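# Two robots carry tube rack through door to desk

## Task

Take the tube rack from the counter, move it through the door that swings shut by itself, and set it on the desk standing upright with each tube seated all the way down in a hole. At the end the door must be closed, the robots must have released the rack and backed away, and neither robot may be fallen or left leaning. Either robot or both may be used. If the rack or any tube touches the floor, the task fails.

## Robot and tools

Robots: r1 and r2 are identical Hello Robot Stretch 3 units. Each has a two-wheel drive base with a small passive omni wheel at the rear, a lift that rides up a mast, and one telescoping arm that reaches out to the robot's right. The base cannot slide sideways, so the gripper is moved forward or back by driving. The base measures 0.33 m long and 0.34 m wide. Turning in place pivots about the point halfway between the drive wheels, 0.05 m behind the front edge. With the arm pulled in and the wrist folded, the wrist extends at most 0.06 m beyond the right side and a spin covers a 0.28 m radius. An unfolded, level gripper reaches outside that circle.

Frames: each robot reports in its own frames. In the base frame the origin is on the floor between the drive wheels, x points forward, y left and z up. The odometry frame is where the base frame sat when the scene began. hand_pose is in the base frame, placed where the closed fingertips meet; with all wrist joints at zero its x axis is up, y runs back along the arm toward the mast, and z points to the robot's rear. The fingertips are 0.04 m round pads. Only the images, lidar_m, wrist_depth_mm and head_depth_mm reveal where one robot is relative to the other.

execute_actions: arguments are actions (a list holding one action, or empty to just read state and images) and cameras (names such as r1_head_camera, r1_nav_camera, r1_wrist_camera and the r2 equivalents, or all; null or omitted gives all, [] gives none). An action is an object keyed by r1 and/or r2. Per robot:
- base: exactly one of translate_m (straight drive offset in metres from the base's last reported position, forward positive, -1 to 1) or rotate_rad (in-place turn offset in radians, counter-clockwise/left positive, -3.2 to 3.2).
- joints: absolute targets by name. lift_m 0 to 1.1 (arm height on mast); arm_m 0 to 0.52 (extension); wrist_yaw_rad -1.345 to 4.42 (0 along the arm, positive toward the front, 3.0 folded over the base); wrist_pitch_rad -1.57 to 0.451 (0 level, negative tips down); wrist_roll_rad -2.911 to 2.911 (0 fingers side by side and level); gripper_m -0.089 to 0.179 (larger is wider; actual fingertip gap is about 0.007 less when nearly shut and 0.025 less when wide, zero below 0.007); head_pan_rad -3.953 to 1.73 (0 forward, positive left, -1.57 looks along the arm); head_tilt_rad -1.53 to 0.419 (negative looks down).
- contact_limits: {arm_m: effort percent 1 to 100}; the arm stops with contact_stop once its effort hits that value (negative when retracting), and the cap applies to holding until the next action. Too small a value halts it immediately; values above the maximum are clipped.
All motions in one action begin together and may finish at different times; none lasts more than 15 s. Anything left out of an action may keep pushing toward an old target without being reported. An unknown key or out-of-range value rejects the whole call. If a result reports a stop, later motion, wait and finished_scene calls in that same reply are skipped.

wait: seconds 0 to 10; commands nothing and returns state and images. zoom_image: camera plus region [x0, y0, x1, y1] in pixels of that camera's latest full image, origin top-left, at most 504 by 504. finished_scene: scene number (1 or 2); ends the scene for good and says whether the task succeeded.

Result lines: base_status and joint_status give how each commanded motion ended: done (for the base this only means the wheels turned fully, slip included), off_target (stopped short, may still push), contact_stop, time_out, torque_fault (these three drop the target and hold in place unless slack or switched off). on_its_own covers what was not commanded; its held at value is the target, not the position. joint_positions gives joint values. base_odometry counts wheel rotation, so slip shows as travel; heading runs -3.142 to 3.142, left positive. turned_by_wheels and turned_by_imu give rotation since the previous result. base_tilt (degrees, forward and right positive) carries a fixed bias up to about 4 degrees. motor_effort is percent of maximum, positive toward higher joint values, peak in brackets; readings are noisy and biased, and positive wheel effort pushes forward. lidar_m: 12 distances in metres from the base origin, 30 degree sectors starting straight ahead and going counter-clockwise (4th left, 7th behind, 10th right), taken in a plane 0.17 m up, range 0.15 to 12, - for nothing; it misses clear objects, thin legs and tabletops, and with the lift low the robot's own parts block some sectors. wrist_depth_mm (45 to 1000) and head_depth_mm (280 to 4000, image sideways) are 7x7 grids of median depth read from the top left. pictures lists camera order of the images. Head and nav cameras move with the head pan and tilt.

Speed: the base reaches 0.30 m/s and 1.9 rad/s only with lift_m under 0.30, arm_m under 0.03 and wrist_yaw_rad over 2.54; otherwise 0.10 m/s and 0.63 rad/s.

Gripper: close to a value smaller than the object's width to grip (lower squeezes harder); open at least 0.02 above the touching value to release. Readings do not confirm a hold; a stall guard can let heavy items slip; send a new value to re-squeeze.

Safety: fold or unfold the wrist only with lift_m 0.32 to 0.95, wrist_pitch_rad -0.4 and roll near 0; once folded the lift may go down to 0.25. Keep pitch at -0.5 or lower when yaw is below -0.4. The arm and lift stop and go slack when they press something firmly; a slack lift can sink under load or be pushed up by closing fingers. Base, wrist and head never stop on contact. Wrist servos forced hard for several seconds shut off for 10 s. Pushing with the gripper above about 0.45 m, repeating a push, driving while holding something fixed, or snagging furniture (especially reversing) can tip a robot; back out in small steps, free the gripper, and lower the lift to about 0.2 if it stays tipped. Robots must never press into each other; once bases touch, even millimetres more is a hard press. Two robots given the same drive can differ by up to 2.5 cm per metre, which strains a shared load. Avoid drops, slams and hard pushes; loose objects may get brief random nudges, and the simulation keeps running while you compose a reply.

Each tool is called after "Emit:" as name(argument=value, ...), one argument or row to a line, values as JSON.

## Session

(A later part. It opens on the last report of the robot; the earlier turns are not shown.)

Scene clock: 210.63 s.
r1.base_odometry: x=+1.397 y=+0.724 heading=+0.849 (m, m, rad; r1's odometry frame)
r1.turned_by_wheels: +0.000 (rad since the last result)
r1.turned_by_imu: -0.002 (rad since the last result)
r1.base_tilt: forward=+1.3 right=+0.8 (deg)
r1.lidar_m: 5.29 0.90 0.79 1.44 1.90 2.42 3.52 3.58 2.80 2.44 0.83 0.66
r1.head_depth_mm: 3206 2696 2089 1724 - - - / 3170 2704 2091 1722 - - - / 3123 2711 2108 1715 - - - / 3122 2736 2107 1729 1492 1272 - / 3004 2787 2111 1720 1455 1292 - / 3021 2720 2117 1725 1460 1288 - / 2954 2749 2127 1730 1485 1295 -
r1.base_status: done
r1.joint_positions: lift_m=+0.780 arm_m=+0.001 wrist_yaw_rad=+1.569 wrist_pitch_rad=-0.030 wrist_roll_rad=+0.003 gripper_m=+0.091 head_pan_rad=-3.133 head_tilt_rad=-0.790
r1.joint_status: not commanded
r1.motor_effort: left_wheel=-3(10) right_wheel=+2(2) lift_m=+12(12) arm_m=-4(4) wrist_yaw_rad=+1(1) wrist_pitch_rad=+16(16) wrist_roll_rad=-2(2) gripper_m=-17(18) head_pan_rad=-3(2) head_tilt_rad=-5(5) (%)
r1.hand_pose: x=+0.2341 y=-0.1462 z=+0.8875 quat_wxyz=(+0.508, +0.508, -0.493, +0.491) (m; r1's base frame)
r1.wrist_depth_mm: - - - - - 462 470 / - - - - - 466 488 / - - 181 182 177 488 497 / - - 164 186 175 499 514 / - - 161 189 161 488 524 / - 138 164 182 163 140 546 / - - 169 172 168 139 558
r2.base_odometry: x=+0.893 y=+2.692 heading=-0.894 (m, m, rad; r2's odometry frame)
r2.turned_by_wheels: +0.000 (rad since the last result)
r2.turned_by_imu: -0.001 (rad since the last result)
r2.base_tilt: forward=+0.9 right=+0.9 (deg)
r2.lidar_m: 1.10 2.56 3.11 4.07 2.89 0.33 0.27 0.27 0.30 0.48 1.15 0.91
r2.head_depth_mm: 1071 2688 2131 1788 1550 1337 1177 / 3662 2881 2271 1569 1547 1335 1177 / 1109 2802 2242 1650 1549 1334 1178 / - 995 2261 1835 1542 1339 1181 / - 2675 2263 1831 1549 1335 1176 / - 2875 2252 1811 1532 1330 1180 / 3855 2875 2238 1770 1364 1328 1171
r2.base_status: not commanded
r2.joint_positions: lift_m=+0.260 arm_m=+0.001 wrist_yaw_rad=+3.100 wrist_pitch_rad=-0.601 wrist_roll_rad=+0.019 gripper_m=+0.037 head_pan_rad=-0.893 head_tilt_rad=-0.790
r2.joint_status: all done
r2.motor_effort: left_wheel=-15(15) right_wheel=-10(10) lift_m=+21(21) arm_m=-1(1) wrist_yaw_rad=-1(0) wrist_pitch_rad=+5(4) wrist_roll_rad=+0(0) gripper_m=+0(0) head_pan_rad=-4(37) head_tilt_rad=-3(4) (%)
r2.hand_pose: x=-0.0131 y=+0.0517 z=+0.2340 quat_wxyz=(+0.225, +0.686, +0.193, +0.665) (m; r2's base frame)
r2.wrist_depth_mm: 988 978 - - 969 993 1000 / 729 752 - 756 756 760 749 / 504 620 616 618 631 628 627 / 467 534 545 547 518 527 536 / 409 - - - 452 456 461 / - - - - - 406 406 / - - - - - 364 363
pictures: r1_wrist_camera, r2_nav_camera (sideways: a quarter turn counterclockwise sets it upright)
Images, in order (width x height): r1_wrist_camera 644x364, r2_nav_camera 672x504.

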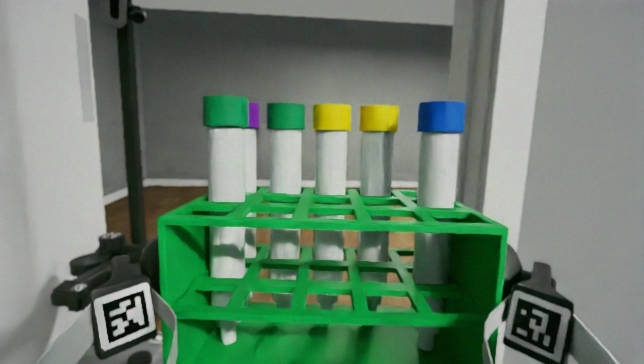

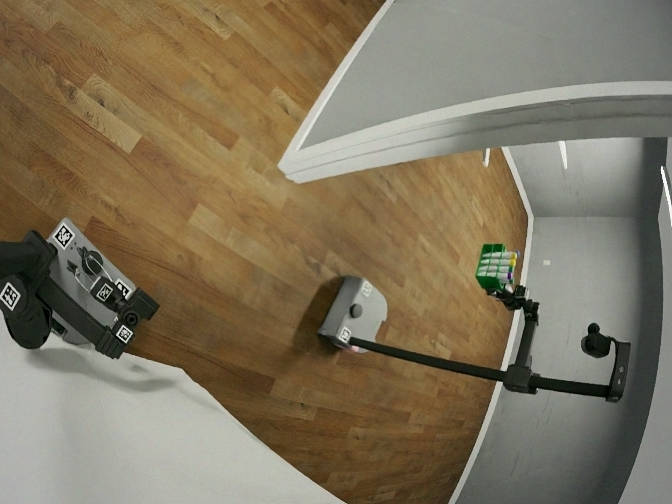

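Emit:
execute_actions(
  actions=[
    {"r1":{"base":{"rotate_rad":-1.68},"joints":{"head_pan_rad":0,"head_tilt_rad":-0.6}},"r2":{"base":{"translate_m":0.25},"joints":{"head_pan_rad":-2.6,"head_tilt_rad":-1.2,"lift_m":0.32}}},
  ],
  cameras=["r2_nav_camera","r1_nav_camera"],
)

Emit:
execute_actions(
  actions=[
    {"r1":{"base":{"translate_m":1.0}},"r2":{"base":{"rotate_rad":-0.6}}},
  ],
  cameras=["r2_nav_camera","r1_nav_camera","r1_head_camera"],
)

Scene clock: 215.43 s.
r1.base_odometry: x=+1.397 y=+0.724 heading=-0.830 (m, m, rad; r1's odometry frame)
r1.turned_by_wheels: -1.680 (rad since the last result)
r1.turned_by_imu: -1.691 (rad since the last result)
r1.base_tilt: forward=+1.3 right=+0.7 (deg)
r1.lidar_m: 2.44 0.96 0.66 5.28 0.93 0.80 1.14 1.89 2.24 3.51 3.53 2.79
r1.head_depth_mm: 2670 3057 2807 2082 1662 382 389 / 2558 2871 2792 2092 1671 390 390 / 2533 2904 2871 2125 1671 1385 1153 / 2425 2814 2889 2127 1663 1388 1176 / 2362 2725 2891 2146 1679 1390 1182 / 2328 2613 2810 2140 1689 1394 1190 / 2309 2592 2759 2151 1683 1403 1186
r1.base_status: done
r1.joint_positions: lift_m=+0.780 arm_m=+0.001 wrist_yaw_rad=+1.569 wrist_pitch_rad=-0.030 wrist_roll_rad=+0.003 gripper_m=+0.091 head_pan_rad=-0.007 head_tilt_rad=-0.606
r1.joint_status: all done
r1.motor_effort: left_wheel=+2(8) right_wheel=-2(6) lift_m=+13(12) arm_m=-4(4) wrist_yaw_rad=+1(1) wrist_pitch_rad=+16(16) wrist_roll_rad=-2(2) gripper_m=-17(18) head_pan_rad=+3(28) head_tilt_rad=+4(23) (%)
r1.hand_pose: x=+0.2341 y=-0.1462 z=+0.8875 quat_wxyz=(+0.507, +0.508, -0.493, +0.491) (m; r1's base frame)
r1.wrist_depth_mm: - - - - - - - / - - - - - - - / - - 182 183 178 - - / - - 165 186 176 - - / - - 161 188 161 - - / - 138 163 181 162 141 - / - - 169 172 167 139 -
r2.base_odometry: x=+1.050 y=+2.497 heading=-0.894 (m, m, rad; r2's odometry frame)
r2.turned_by_wheels: +0.000 (rad since the last result)
r2.turned_by_imu: +0.006 (rad since the last result)
r2.base_tilt: forward=+0.9 right=+1.0 (deg)
r2.lidar_m: 1.00 2.32 2.81 4.13 0.35 0.28 0.27 0.30 0.45 0.92 0.92 0.68
r2.head_depth_mm: 293 334 402 505 658 - 1096 / 309 367 449 581 755 - 1090 / 337 405 510 687 967 - 1094 / 370 454 589 833 1255 - 1104 / 410 515 699 1075 1287 - 1113 / 459 597 855 1332 1270 1187 1108 / 522 708 1200 1370 1275 1189 1114
r2.base_status: translate_m off_target (by the wheels' count: +0.2501 of +0.2500)
r2.joint_positions: lift_m=+0.320 arm_m=+0.001 wrist_yaw_rad=+3.100 wrist_pitch_rad=-0.601 wrist_roll_rad=+0.019 gripper_m=+0.037 head_pan_rad=-2.594 head_tilt_rad=-1.189
r2.joint_status: all done
r2.on_its_own: right_wheel is at rest, and its effort (-25) is outside its rest range (-18 to +18)
r2.motor_effort: left_wheel=-11(42) right_wheel=-25(43) lift_m=+26(30) arm_m=-1(1) wrist_yaw_rad=-1(1) wrist_pitch_rad=+4(4) wrist_roll_rad=+0(0) gripper_m=+0(0) head_pan_rad=-3(36) head_tilt_rad=-5(27) (%)
r2.hand_pose: x=-0.0131 y=+0.0517 z=+0.2937 quat_wxyz=(+0.225, +0.686, +0.193, +0.665) (m; r2's base frame)
r2.wrist_depth_mm: 290 388 - - - - - / 293 395 - 905 888 896 890 / 297 407 538 723 722 731 725 / 304 411 599 618 612 618 615 / 307 398 - 555 545 545 535 / 298 - - - - 474 471 / - - - - 410 420 422
pictures: r1_nav_camera (sideways: a quarter turn counterclockwise sets it upright), r2_nav_camera (sideways: a quarter turn counterclockwise sets it upright)
Images, in order (width x height): r1_nav_camera 672x504, r2_nav_camera 672x504.

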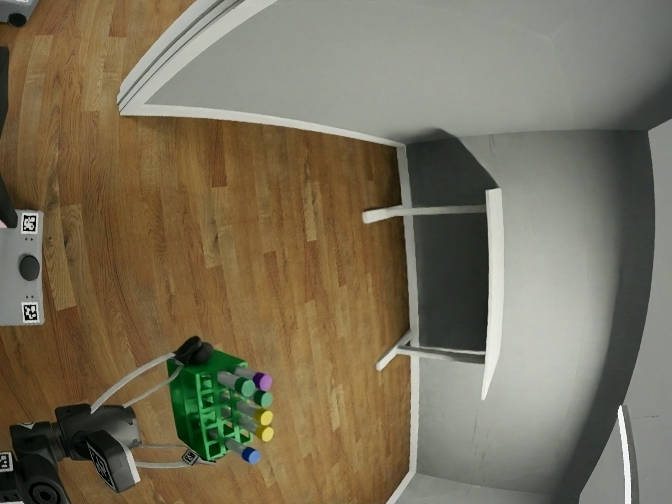

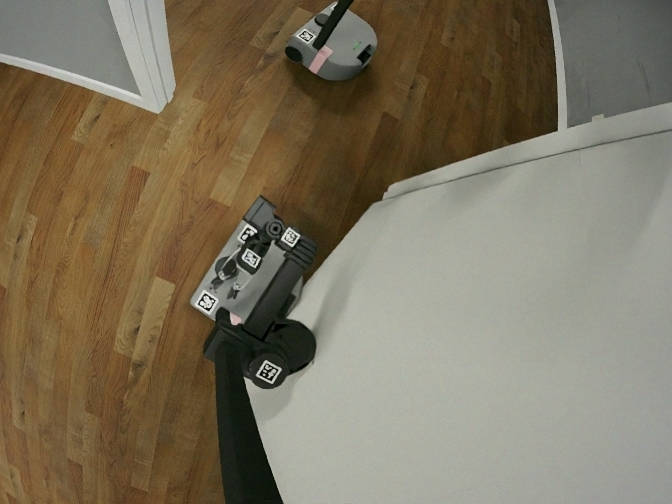

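Scene clock: 226.80 s.
r1.base_odometry: x=+2.071 y=-0.014 heading=-0.830 (m, m, rad; r1's odometry frame)
r1.turned_by_wheels: +0.000 (rad since the last result)
r1.turned_by_imu: +0.002 (rad since the last result)
r1.base_tilt: forward=+1.3 right=+0.7 (deg)
r1.lidar_m: 1.92 1.34 0.82 0.73 0.73 0.87 1.74 2.86 3.43 3.30 3.31 1.85
r1.head_depth_mm: 1762 1526 2260 2035 1662 381 390 / 1747 1416 2226 2110 1656 390 390 / 1685 1417 2159 2107 1663 1380 1157 / 1650 1313 2078 2109 1674 1382 1182 / 1598 1323 2019 2112 1703 1395 1193 / 1565 1331 1942 2057 1685 1401 1185 / 1540 1241 1843 2057 1705 1402 1195
r1.base_status: done
r1.joint_positions: lift_m=+0.780 arm_m=+0.001 wrist_yaw_rad=+1.569 wrist_pitch_rad=-0.030 wrist_roll_rad=+0.003 gripper_m=+0.091 head_pan_rad=-0.007 head_tilt_rad=-0.606
r1.joint_status: not commanded
r1.motor_effort: left_wheel=+2(7) right_wheel=-2(3) lift_m=+13(13) arm_m=-4(5) wrist_yaw_rad=+2(1) wrist_pitch_rad=+16(16) wrist_roll_rad=-2(2) gripper_m=-19(18) head_pan_rad=+3(2) head_tilt_rad=+4(4) (%)
r1.hand_pose: x=+0.2341 y=-0.1462 z=+0.8875 quat_wxyz=(+0.507, +0.508, -0.493, +0.491) (m; r1's base frame)
r1.wrist_depth_mm: - - - - - - - / - - - - - - - / - - 181 182 179 - - / - - 164 186 175 - - / - - 162 189 161 - - / - 138 164 181 162 140 - / - - 169 171 167 139 -
r2.base_odometry: x=+1.050 y=+2.497 heading=-1.494 (m, m, rad; r2's odometry frame)
r2.turned_by_wheels: -0.600 (rad since the last result)
r2.turned_by_imu: -0.588 (rad since the last result)
r2.base_tilt: forward=+0.8 right=+0.9 (deg)
r2.lidar_m: 0.67 0.89 2.31 2.69 4.12 0.35 0.27 0.27 0.28 0.42 3.49 4.57
r2.head_depth_mm: - 311 397 550 836 - 1090 / - 317 407 568 828 - 1099 / - 323 417 586 902 - 1086 / 287 329 427 608 943 - 1106 / 289 336 438 632 996 - 1114 / 292 342 451 657 1214 1174 1112 / 296 349 462 682 1236 1185 1113
r2.base_status: done
r2.joint_positions: lift_m=+0.320 arm_m=+0.001 wrist_yaw_rad=+3.100 wrist_pitch_rad=-0.601 wrist_roll_rad=+0.019 gripper_m=+0.037 head_pan_rad=-2.594 head_tilt_rad=-1.189
r2.joint_status: not commanded
r2.on_its_own: right_wheel is at rest, and its effort (-24) is outside its rest range (-18 to +18)
r2.motor_effort: left_wheel=-12(12) right_wheel=-24(34) lift_m=+26(26) arm_m=-1(1) wrist_yaw_rad=+0(1) wrist_pitch_rad=+5(4) wrist_roll_rad=+0(0) gripper_m=-1(0) head_pan_rad=-3(3) head_tilt_rad=-5(4) (%)
r2.hand_pose: x=-0.0131 y=+0.0517 z=+0.2937 quat_wxyz=(+0.225, +0.686, +0.193, +0.665) (m; r2's base frame)
r2.wrist_depth_mm: - - - - - - - / 860 868 - 862 875 880 900 / 723 721 726 725 735 725 720 / 616 605 619 616 610 621 606 / 510 545 - 552 549 535 527 / 439 - - - - 472 472 / - - - - 414 420 419
pictures: r1_head_camera (sideways: a quarter turn clockwise sets it upright), r1_nav_camera (sideways: a quarter turn counterclockwise sets it upright), r2_nav_camera (sideways: a quarter turn counterclockwise sets it upright)
Images, in order (width x height): r1_head_camera 896x504, r1_nav_camera 672x504, r2_nav_camera 672x504.

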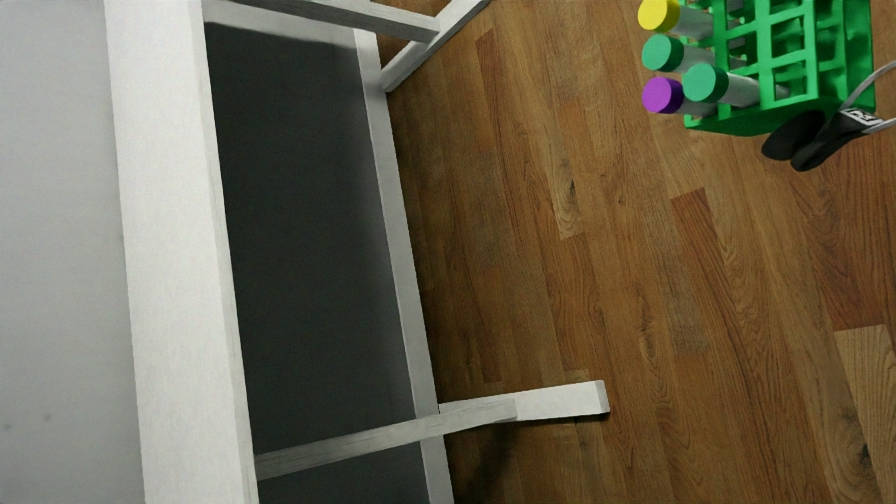

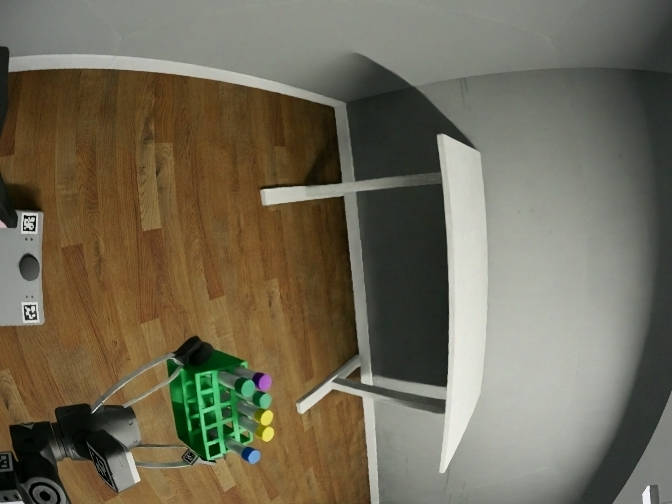

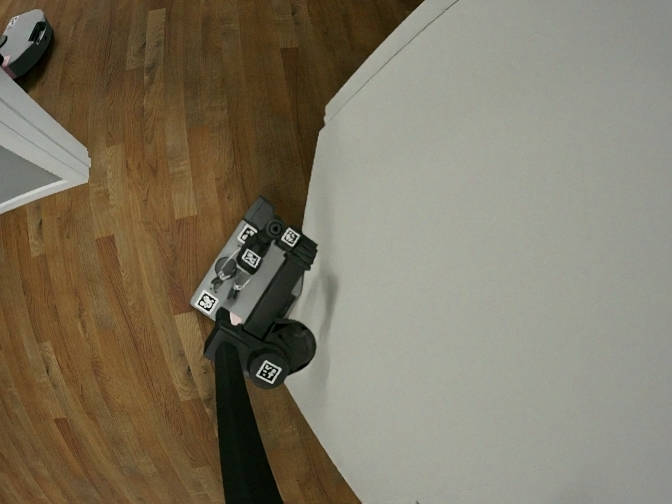

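Emit:
execute_actions(
  actions=[
    {"r1":{"base":{"translate_m":0.8},"joints":{"lift_m":0.92,"head_pan_rad":-0.4}},"r2":{"base":{"translate_m":0.3}}},
  ],
  cameras=["r2_nav_camera","r1_wrist_camera","r1_head_camera"],
)

Scene clock: 236.30 s.
r1.base_odometry: x=+2.611 y=-0.605 heading=-0.830 (m, m, rad; r1's odometry frame)
r1.turned_by_wheels: +0.000 (rad since the last result)
r1.turned_by_imu: +0.002 (rad since the last result)
r1.base_tilt: forward=+1.3 right=+0.7 (deg)
r1.lidar_m: 1.14 0.73 1.01 0.89 0.90 1.07 2.45 3.64 3.55 3.14 2.10 1.18
r1.head_depth_mm: 1500 1169 754 1956 340 1362 - / 1368 1177 756 372 333 1317 1170 / 1256 1192 761 332 335 351 1186 / 1166 1205 768 564 306 358 1183 / 1088 1135 770 565 491 1353 1186 / 1021 1083 779 568 477 1399 1188 / 954 1036 781 573 450 1401 1189
r1.base_status: done
r1.joint_positions: lift_m=+0.919 arm_m=+0.001 wrist_yaw_rad=+1.569 wrist_pitch_rad=-0.030 wrist_roll_rad=+0.003 gripper_m=+0.091 head_pan_rad=-0.393 head_tilt_rad=-0.606
r1.joint_status: all done
r1.motor_effort: left_wheel=+1(9) right_wheel=-2(0) lift_m=+28(27) arm_m=-4(4) wrist_yaw_rad=+2(1) wrist_pitch_rad=+16(16) wrist_roll_rad=-2(2) gripper_m=-19(18) head_pan_rad=-3(22) head_tilt_rad=+3(3) (%)
r1.hand_pose: x=+0.2340 y=-0.1462 z=+1.0265 quat_wxyz=(+0.508, +0.508, -0.493, +0.491) (m; r1's base frame)
r1.wrist_depth_mm: 928 989 - - - - - / 968 998 - - - - - / 969 - 183 184 179 - - / 786 810 165 186 176 972 - / 438 408 162 189 161 404 501 / 300 138 164 181 162 140 898 / 660 - 169 171 168 139 -
r2.base_odometry: x=+1.073 y=+2.198 heading=-1.493 (m, m, rad; r2's odometry frame)
r2.turned_by_wheels: +0.001 (rad since the last result)
r2.turned_by_imu: +0.002 (rad since the last result)
r2.base_tilt: forward=+0.8 right=+1.0 (deg)
r2.lidar_m: 0.38 0.47 2.13 2.44 0.39 0.28 0.27 0.29 0.39 2.28 3.87 4.34
r2.head_depth_mm: 287 323 393 503 677 - 1094 / 298 348 431 566 754 - 1096 / 312 377 477 651 935 - 1091 / 336 413 535 761 1163 - 1105 / 363 455 608 921 1279 - 1114 / 396 507 704 1158 1268 1184 1114 / 434 572 840 1345 1267 1185 1113
r2.base_status: translate_m off_target (by the wheels' count: +0.3002 of +0.3000)
r2.joint_positions: lift_m=+0.320 arm_m=+0.001 wrist_yaw_rad=+3.100 wrist_pitch_rad=-0.601 wrist_roll_rad=+0.019 gripper_m=+0.037 head_pan_rad=-2.594 head_tilt_rad=-1.189
r2.joint_status: not commanded
r2.on_its_own: right_wheel is at rest, and its effort (-33) is outside its rest range (-18 to +18)
r2.motor_effort: left_wheel=-10(16) right_wheel=-33(37) lift_m=+27(26) arm_m=-1(1) wrist_yaw_rad=-1(0) wrist_pitch_rad=+4(4) wrist_roll_rad=+0(0) gripper_m=+0(0) head_pan_rad=-3(3) head_tilt_rad=-5(5) (%)
r2.hand_pose: x=-0.0131 y=+0.0517 z=+0.2937 quat_wxyz=(+0.225, +0.686, +0.193, +0.665) (m; r2's base frame)
r2.wrist_depth_mm: 321 - - - - - - / 322 863 - 890 871 884 904 / 321 673 721 715 728 715 718 / 320 470 607 610 605 621 621 / 321 436 - 561 546 531 533 / 317 - - - - 476 471 / - - - - 416 419 425
pictures: r1_head_camera (sideways: a quarter turn clockwise sets it upright), r1_wrist_camera, r2_nav_camera (sideways: a quarter turn counterclockwise sets it upright)
Images, in order (width x height): r1_head_camera 896x504, r1_wrist_camera 644x364, r2_nav_camera 672x504.

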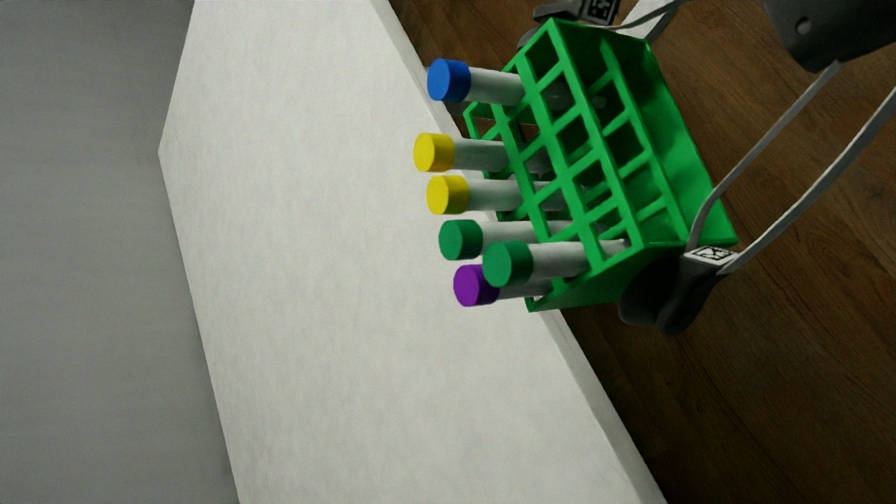

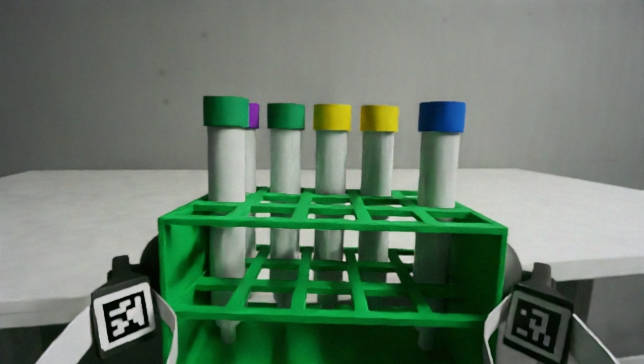

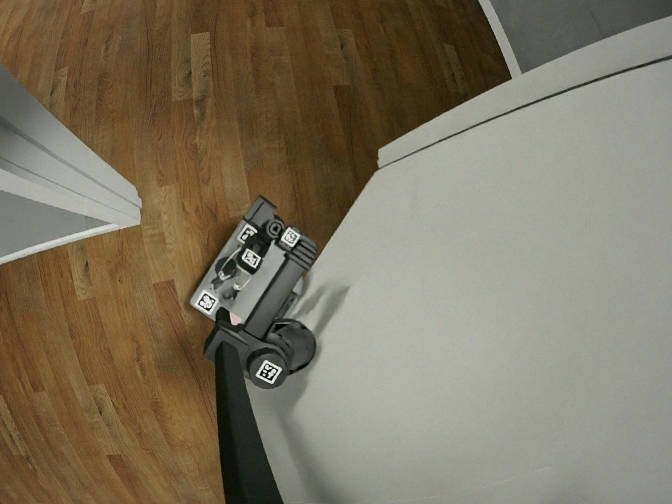

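Emit:
execute_actions(
  actions=[
    {"r1":{"base":{"translate_m":0.27},"joints":{"lift_m":0.935}},"r2":{"base":{"rotate_rad":-0.7}}},
  ],
  cameras=["r2_nav_camera","r1_wrist_camera","r1_head_camera"],
)

Scene clock: 240.77 s.
r1.base_odometry: x=+2.793 y=-0.804 heading=-0.830 (m, m, rad; r1's odometry frame)
r1.turned_by_wheels: +0.000 (rad since the last result)
r1.turned_by_imu: +0.001 (rad since the last result)
r1.base_tilt: forward=+1.2 right=+0.8 (deg)
r1.lidar_m: 0.87 0.57 0.52 0.95 0.95 1.13 2.69 3.92 3.49 3.08 0.99 0.98
r1.head_depth_mm: 1133 1206 753 547 336 365 306 / 1034 1095 757 335 333 356 313 / 948 1033 765 323 342 341 310 / 888 973 769 315 305 343 314 / 824 913 773 548 435 360 315 / 774 850 776 568 450 371 315 / 725 794 779 571 451 372 316
r1.base_status: done
r1.joint_positions: lift_m=+0.934 arm_m=+0.001 wrist_yaw_rad=+1.569 wrist_pitch_rad=-0.030 wrist_roll_rad=+0.003 gripper_m=+0.091 head_pan_rad=-0.393 head_tilt_rad=-0.606
r1.joint_status: all done
r1.motor_effort: left_wheel=+1(8) right_wheel=-2(2) lift_m=+28(29) arm_m=-4(4) wrist_yaw_rad=+0(2) wrist_pitch_rad=+16(16) wrist_roll_rad=-2(2) gripper_m=-17(17) head_pan_rad=-2(3) head_tilt_rad=+3(3) (%)
r1.hand_pose: x=+0.2340 y=-0.1462 z=+1.0415 quat_wxyz=(+0.508, +0.508, -0.493, +0.491) (m; r1's base frame)
r1.wrist_depth_mm: 701 731 781 823 865 892 978 / 723 753 795 840 879 933 - / 734 764 181 183 179 953 - / 757 798 164 187 176 955 - / 483 446 161 189 161 448 556 / 334 138 164 182 162 140 362 / 264 185 169 171 168 138 271
r2.base_odometry: x=+1.073 y=+2.198 heading=-2.193 (m, m, rad; r2's odometry frame)
r2.turned_by_wheels: -0.700 (rad since the last result)
r2.turned_by_imu: -0.683 (rad since the last result)
r2.base_tilt: forward=+0.8 right=+1.0 (deg)
r2.lidar_m: 4.32 0.38 0.37 1.38 2.26 4.30 0.28 0.26 0.26 0.33 0.71 3.10
r2.head_depth_mm: - 323 422 613 1249 - 1090 / - 320 417 601 924 - 1098 / - 317 413 592 940 - 1088 / - 314 408 581 909 - 1103 / - 311 402 572 884 - 1113 / - 308 399 564 957 1180 1116 / - 310 394 553 929 1184 1110
r2.base_status: done
r2.joint_positions: lift_m=+0.320 arm_m=+0.001 wrist_yaw_rad=+3.100 wrist_pitch_rad=-0.601 wrist_roll_rad=+0.019 gripper_m=+0.037 head_pan_rad=-2.594 head_tilt_rad=-1.189
r2.joint_status: not commanded
r2.on_its_own: right_wheel is at rest, and its effort (-22) is outside its rest range (-18 to +18)
r2.motor_effort: left_wheel=-17(18) right_wheel=-22(41) lift_m=+26(27) arm_m=-1(1) wrist_yaw_rad=-1(0) wrist_pitch_rad=+5(4) wrist_roll_rad=+0(0) gripper_m=+0(1) head_pan_rad=-3(3) head_tilt_rad=-5(5) (%)
r2.hand_pose: x=-0.0131 y=+0.0517 z=+0.2937 quat_wxyz=(+0.225, +0.686, +0.193, +0.665) (m; r2's base frame)
r2.wrist_depth_mm: - - - - - 553 329 / 887 884 - 900 861 549 350 / 710 725 715 714 723 535 381 / 623 621 612 622 622 497 436 / 534 546 - 546 540 514 514 / 477 - - - - 465 467 / - - - - 410 420 416
pictures: r1_head_camera (sideways: a quarter turn clockwise sets it upright), r1_wrist_camera, r2_nav_camera (sideways: a quarter turn counterclockwise sets it upright)
Images, in order (width x height): r1_head_camera 896x504, r1_wrist_camera 644x364, r2_nav_camera 672x504.

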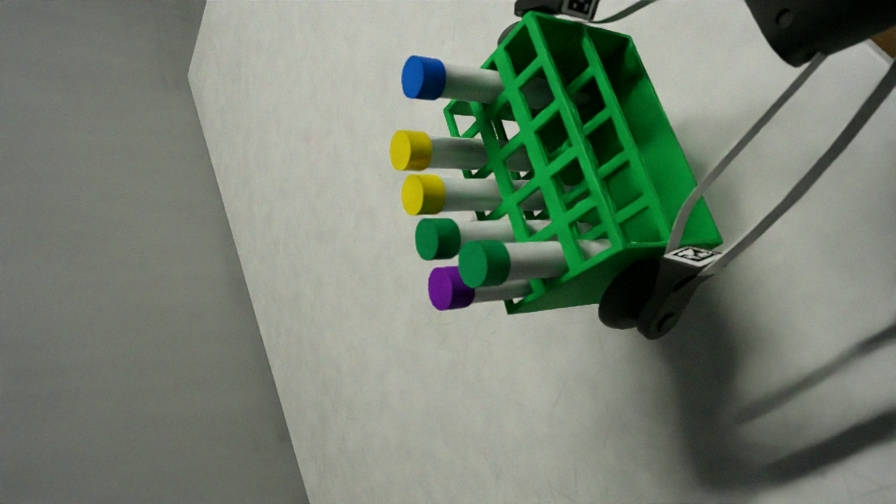

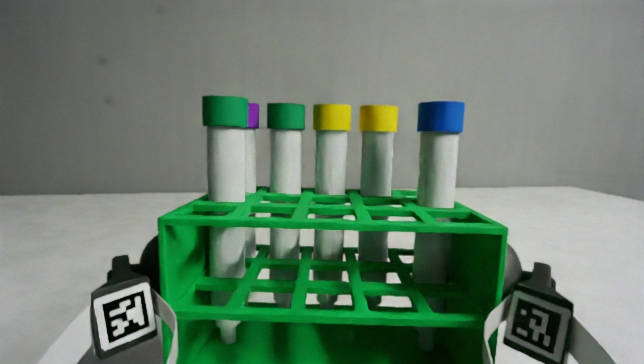

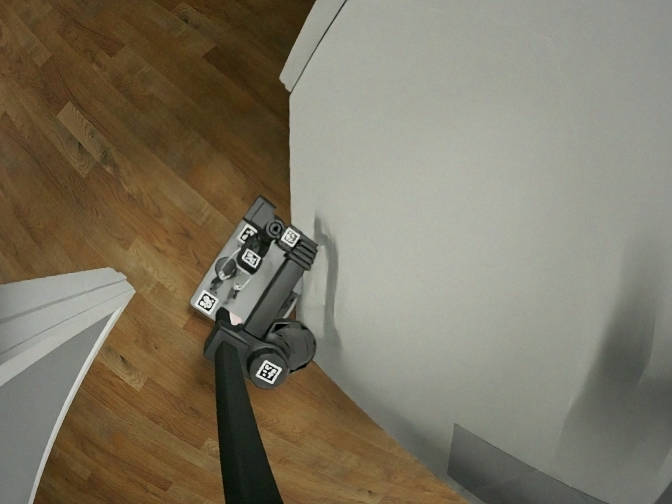

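Emit:
execute_actions(
  actions=[
    {"r1":{"joints":{"lift_m":0.884}},"r2":{"base":{"translate_m":0.3}}},
  ],
  cameras=["r1_wrist_camera"],
)

Scene clock: 245.20 s.
r1.base_odometry: x=+2.793 y=-0.804 heading=-0.830 (m, m, rad; r1's odometry frame)
r1.turned_by_wheels: +0.000 (rad since the last result)
r1.turned_by_imu: +0.000 (rad since the last result)
r1.base_tilt: forward=+1.3 right=+0.7 (deg)
r1.lidar_m: 0.87 0.57 0.52 0.95 0.95 1.14 2.56 3.90 3.50 3.08 0.99 0.98
r1.head_depth_mm: 1128 1199 754 558 440 357 326 / 1039 1093 760 561 357 358 312 / 956 1039 761 562 355 349 313 / 887 972 766 563 319 342 314 / 824 910 773 566 447 370 315 / 775 850 778 569 450 370 316 / 727 794 784 572 451 371 316
r1.base_status: not commanded
r1.joint_positions: lift_m=+0.884 arm_m=+0.001 wrist_yaw_rad=+1.569 wrist_pitch_rad=-0.022 wrist_roll_rad=+0.003 gripper_m=+0.091 head_pan_rad=-0.393 head_tilt_rad=-0.606
r1.joint_status: all done
r1.motor_effort: left_wheel=+1(1) right_wheel=-2(2) lift_m=+12(30) arm_m=-4(4) wrist_yaw_rad=+2(1) wrist_pitch_rad=+12(16) wrist_roll_rad=-2(2) gripper_m=-17(18) head_pan_rad=-3(3) head_tilt_rad=+3(3) (%)
r1.hand_pose: x=+0.2343 y=-0.1462 z=+0.9935 quat_wxyz=(+0.506, +0.506, -0.495, +0.493) (m; r1's base frame)
r1.wrist_depth_mm: 694 734 779 805 854 912 967 / 726 761 801 835 884 945 - / 742 768 177 180 175 944 - / 635 647 164 183 180 780 823 / 341 331 162 188 159 315 387 / 232 138 162 180 164 141 254 / 185 151 167 169 168 138 190
r2.base_odometry: x=+0.898 y=+1.954 heading=-2.193 (m, m, rad; r2's odometry frame)
r2.turned_by_wheels: -0.001 (rad since the last result)
r2.turned_by_imu: +0.001 (rad since the last result)
r2.base_tilt: forward=+0.8 right=+1.0 (deg)
r2.lidar_m: 4.04 2.99 0.27 0.25 2.22 0.32 0.27 0.27 0.31 0.55 2.16 3.16
r2.head_depth_mm: - 310 389 520 757 - 990 / - 323 409 556 778 - 1090 / 291 337 431 600 894 - 1092 / 297 352 456 649 985 - 1101 / 302 369 484 709 1130 - 1108 / 308 386 516 780 1253 1184 1114 / 321 406 553 868 1269 1189 1114
r2.base_status: translate_m off_target (by the wheels' count: +0.3002 of +0.3000)
r2.joint_positions: lift_m=+0.320 arm_m=+0.001 wrist_yaw_rad=+3.100 wrist_pitch_rad=-0.601 wrist_roll_rad=+0.019 gripper_m=+0.037 head_pan_rad=-2.594 head_tilt_rad=-1.189
r2.joint_status: not commanded
r2.on_its_own: left_wheel is at rest, and its effort (-41) is outside its rest range (-18 to +18)
r2.motor_effort: left_wheel=-41(48) right_wheel=-8(18) lift_m=+26(26) arm_m=-1(1) wrist_yaw_rad=+0(0) wrist_pitch_rad=+4(4) wrist_roll_rad=+0(0) gripper_m=+0(0) head_pan_rad=-3(3) head_tilt_rad=-5(5) (%)
r2.hand_pose: x=-0.0131 y=+0.0517 z=+0.2937 quat_wxyz=(+0.225, +0.686, +0.193, +0.665) (m; r2's base frame)
r2.wrist_depth_mm: - - - 303 293 - - / 891 876 - 334 333 891 868 / 713 717 739 379 397 732 724 / 584 610 613 442 577 617 606 / 406 549 - 485 534 529 540 / 369 - - - - 472 468 / - - - - 410 425 423
pictures: r1_wrist_camera
Images, in order (width x height): r1_wrist_camera 644x364.

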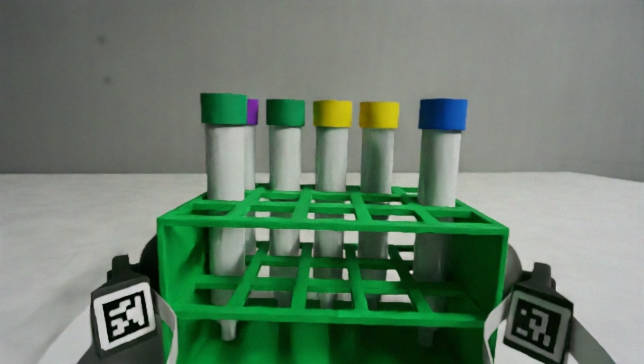

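Resting exactly. Release and back away.

Emit:
execute_actions(
  actions=[
    {"r1":{"joints":{"gripper_m":0.179}},"r2":{"base":{"translate_m":0.15}}},
  ],
  cameras=["r1_wrist_camera"],
)

Emit:
execute_actions(
  actions=[
    {"r1":{"base":{"translate_m":-0.45}},"r2":{"base":{"translate_m":0.4}}},
  ],
  cameras=["r1_wrist_camera","r2_nav_camera","r1_head_camera"],
)

Scene clock: 248.57 s.
r1.base_odometry: x=+2.793 y=-0.804 heading=-0.830 (m, m, rad; r1's odometry frame)
r1.turned_by_wheels: +0.000 (rad since the last result)
r1.turned_by_imu: +0.000 (rad since the last result)
r1.base_tilt: forward=+1.3 right=+0.7 (deg)
r1.lidar_m: 0.87 0.57 0.52 0.95 0.95 1.13 2.01 3.93 3.48 3.08 0.99 0.98
r1.head_depth_mm: 1132 1198 757 557 440 364 325 / 1035 1094 762 558 357 357 315 / 956 1039 761 560 354 347 313 / 885 978 770 563 318 342 314 / 827 916 774 567 447 387 315 / 772 849 776 570 449 370 315 / 731 795 783 572 450 372 317
r1.base_status: not commanded
r1.joint_positions: lift_m=+0.884 arm_m=+0.001 wrist_yaw_rad=+1.569 wrist_pitch_rad=-0.022 wrist_roll_rad=+0.003 gripper_m=+0.179 head_pan_rad=-0.393 head_tilt_rad=-0.606
r1.joint_status: all done
r1.motor_effort: left_wheel=+1(1) right_wheel=-2(1) lift_m=+12(12) arm_m=-4(4) wrist_yaw_rad=+1(1) wrist_pitch_rad=+12(12) wrist_roll_rad=-2(2) gripper_m=-1(83) head_pan_rad=-3(3) head_tilt_rad=+3(4) (%)
r1.hand_pose: x=+0.2343 y=-0.1462 z=+0.9935 quat_wxyz=(+0.506, +0.506, -0.495, +0.493) (m; r1's base frame)
r1.wrist_depth_mm: 712 734 786 836 852 899 986 / 717 766 788 846 881 951 992 / 731 775 177 180 175 967 - / 629 648 163 184 181 774 823 / 341 329 161 188 159 155 388 / 246 138 162 180 164 152 271 / - 162 167 170 168 152 -
r2.base_odometry: x=+0.810 y=+1.832 heading=-2.194 (m, m, rad; r2's odometry frame)
r2.turned_by_wheels: +0.000 (rad since the last result)
r2.turned_by_imu: +0.002 (rad since the last result)
r2.base_tilt: forward=+0.8 right=+1.0 (deg)
r2.lidar_m: 3.89 3.52 1.92 0.27 0.27 0.29 0.28 0.28 0.37 0.77 2.17 3.18
r2.head_depth_mm: 284 318 391 505 694 - 985 / 294 340 424 562 757 - 1098 / 302 365 464 635 926 - 1096 / 321 395 513 731 1097 - 1105 / 343 429 574 855 1267 - 1111 / 369 470 648 1038 1270 1178 1116 / 399 520 745 1312 1269 1188 1112
r2.base_status: translate_m off_target (by the wheels' count: +0.1502 of +0.1500)
r2.joint_positions: lift_m=+0.320 arm_m=+0.001 wrist_yaw_rad=+3.100 wrist_pitch_rad=-0.601 wrist_roll_rad=+0.019 gripper_m=+0.037 head_pan_rad=-2.594 head_tilt_rad=-1.189
r2.joint_status: not commanded
r2.on_its_own: left_wheel is at rest, and its effort (-30) is outside its rest range (-18 to +18); right_wheel is at rest, and its effort (-23) is outside its rest range (-18 to +18)
r2.motor_effort: left_wheel=-30(47) right_wheel=-23(35) lift_m=+26(26) arm_m=-1(1) wrist_yaw_rad=+0(0) wrist_pitch_rad=+4(4) wrist_roll_rad=+0(0) gripper_m=+0(0) head_pan_rad=-3(3) head_tilt_rad=-5(4) (%)
r2.hand_pose: x=-0.0130 y=+0.0517 z=+0.2937 quat_wxyz=(+0.225, +0.686, +0.193, +0.665) (m; r2's base frame)
r2.wrist_depth_mm: - 304 - 919 - - - / 812 809 - 817 897 896 890 / 340 682 384 672 716 710 726 / 338 606 440 611 621 616 617 / 335 471 - 545 543 543 530 / 325 - - - - 470 471 / - - - - 410 418 418
pictures: r1_wrist_camera
Images, in order (width x height): r1_wrist_camera 644x364.

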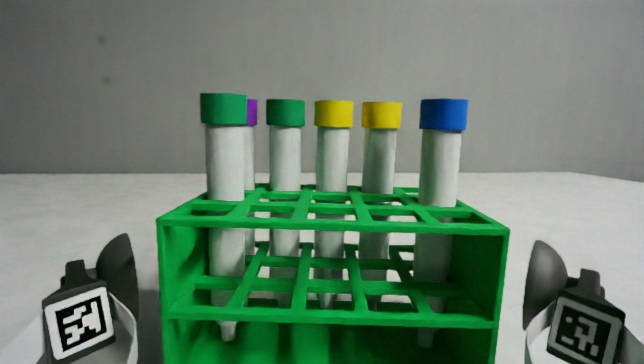

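Scene clock: 254.30 s.
r1.base_odometry: x=+2.489 y=-0.472 heading=-0.830 (m, m, rad; r1's odometry frame)
r1.turned_by_wheels: +0.000 (rad since the last result)
r1.turned_by_imu: -0.001 (rad since the last result)
r1.base_tilt: forward=+1.3 right=+0.7 (deg)
r1.lidar_m: 1.31 0.88 0.97 0.86 0.86 1.02 1.31 3.49 3.58 3.17 2.42 1.32
r1.head_depth_mm: 1733 1167 2345 2096 1707 1363 1223 / 1585 1183 900 1953 1639 1381 1186 / 1458 1195 847 1984 1665 1385 1183 / 1358 1206 768 1906 1675 1417 1182 / 1263 1215 698 1769 1682 1470 1187 / 1184 1229 676 1592 1690 1398 1185 / 1115 1151 740 619 1620 1409 1197
r1.base_status: done
r1.joint_positions: lift_m=+0.884 arm_m=+0.001 wrist_yaw_rad=+1.569 wrist_pitch_rad=-0.022 wrist_roll_rad=+0.003 gripper_m=+0.179 head_pan_rad=-0.393 head_tilt_rad=-0.606
r1.joint_status: not commanded
r1.motor_effort: left_wheel=+2(7) right_wheel=-2(4) lift_m=+12(12) arm_m=-4(4) wrist_yaw_rad=+1(1) wrist_pitch_rad=+12(12) wrist_roll_rad=-2(2) gripper_m=+0(1) head_pan_rad=-2(2) head_tilt_rad=+3(3) (%)
r1.hand_pose: x=+0.2343 y=-0.1462 z=+0.9936 quat_wxyz=(+0.506, +0.506, -0.495, +0.493) (m; r1's base frame)
r1.wrist_depth_mm: - - - - - - - / - - - - - - - / - - - - - - - / 630 659 687 603 750 783 817 / 761 - - - - - - / - - - - - - - / - - - - - - -
r2.base_odometry: x=+0.577 y=+1.507 heading=-2.194 (m, m, rad; r2's odometry frame)
r2.turned_by_wheels: +0.000 (rad since the last result)
r2.turned_by_imu: +0.002 (rad since the last result)
r2.base_tilt: forward=+0.8 right=+1.0 (deg)
r2.lidar_m: 3.49 3.47 1.34 1.33 0.64 0.53 0.56 0.60 0.89 2.07 2.21 3.23
r2.head_depth_mm: 608 711 861 1084 1274 - 1091 / 653 773 955 1242 1286 - 1099 / 707 851 1076 1344 1284 - 1094 / 770 943 1227 1369 1283 - 1104 / 843 1062 1430 1372 1286 - 1116 / 937 1197 1453 1362 1273 1184 1114 / 976 1217 1467 1373 1271 1185 1115
r2.base_status: done
r2.joint_positions: lift_m=+0.320 arm_m=+0.001 wrist_yaw_rad=+3.100 wrist_pitch_rad=-0.601 wrist_roll_rad=+0.019 gripper_m=+0.037 head_pan_rad=-2.594 head_tilt_rad=-1.189
r2.joint_status: not commanded
r2.motor_effort: left_wheel=+0(26) right_wheel=-1(19) lift_m=+26(26) arm_m=-1(1) wrist_yaw_rad=+0(1) wrist_pitch_rad=+4(4) wrist_roll_rad=+0(0) gripper_m=+0(1) head_pan_rad=-3(3) head_tilt_rad=-5(4) (%)
r2.hand_pose: x=-0.0130 y=+0.0517 z=+0.2937 quat_wxyz=(+0.225, +0.686, +0.193, +0.665) (m; r2's base frame)
r2.wrist_depth_mm: 537 758 - - - - - / 544 756 - 870 901 888 891 / 547 693 735 732 732 727 737 / 550 614 614 618 621 612 611 / 522 536 - 558 542 530 535 / 482 - - - - 468 471 / - - - - 407 423 417
pictures: r1_head_camera (sideways: a quarter turn clockwise sets it upright), r1_wrist_camera, r2_nav_camera (sideways: a quarter turn counterclockwise sets it upright)
Images, in order (width x height): r1_head_camera 896x504, r1_wrist_camera 644x364, r2_nav_camera 672x504.

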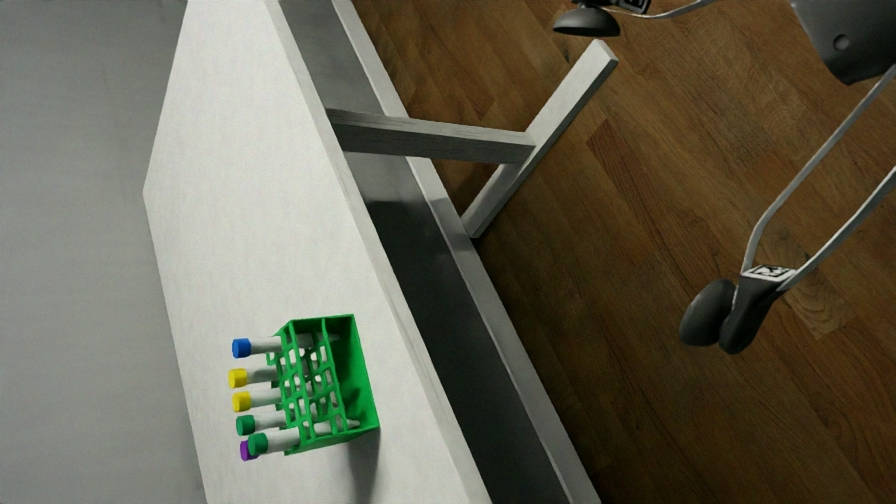

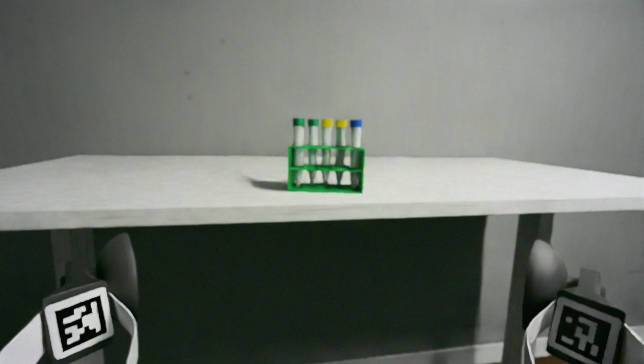

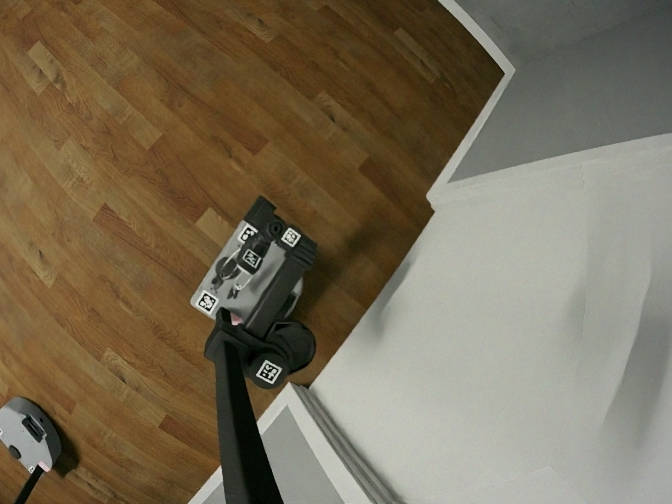

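Door shut, tubes level.

Emit:
zoom_image(
  camera="r1_wrist_camera",
  region=[260, 100, 400, 210],
)

Emit:
finished_scene(
  scene=1,
)

Region (260, 100, 400, 210) of r1_wrist_camera's 644x364 image, scaled by 3.600; it fills the top 396 rows of this view, and the rest is white.

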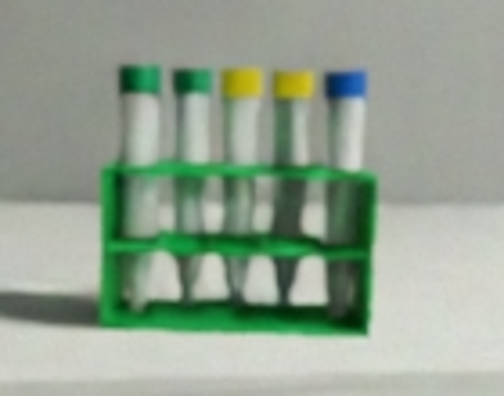

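The scene is finished: the task was done.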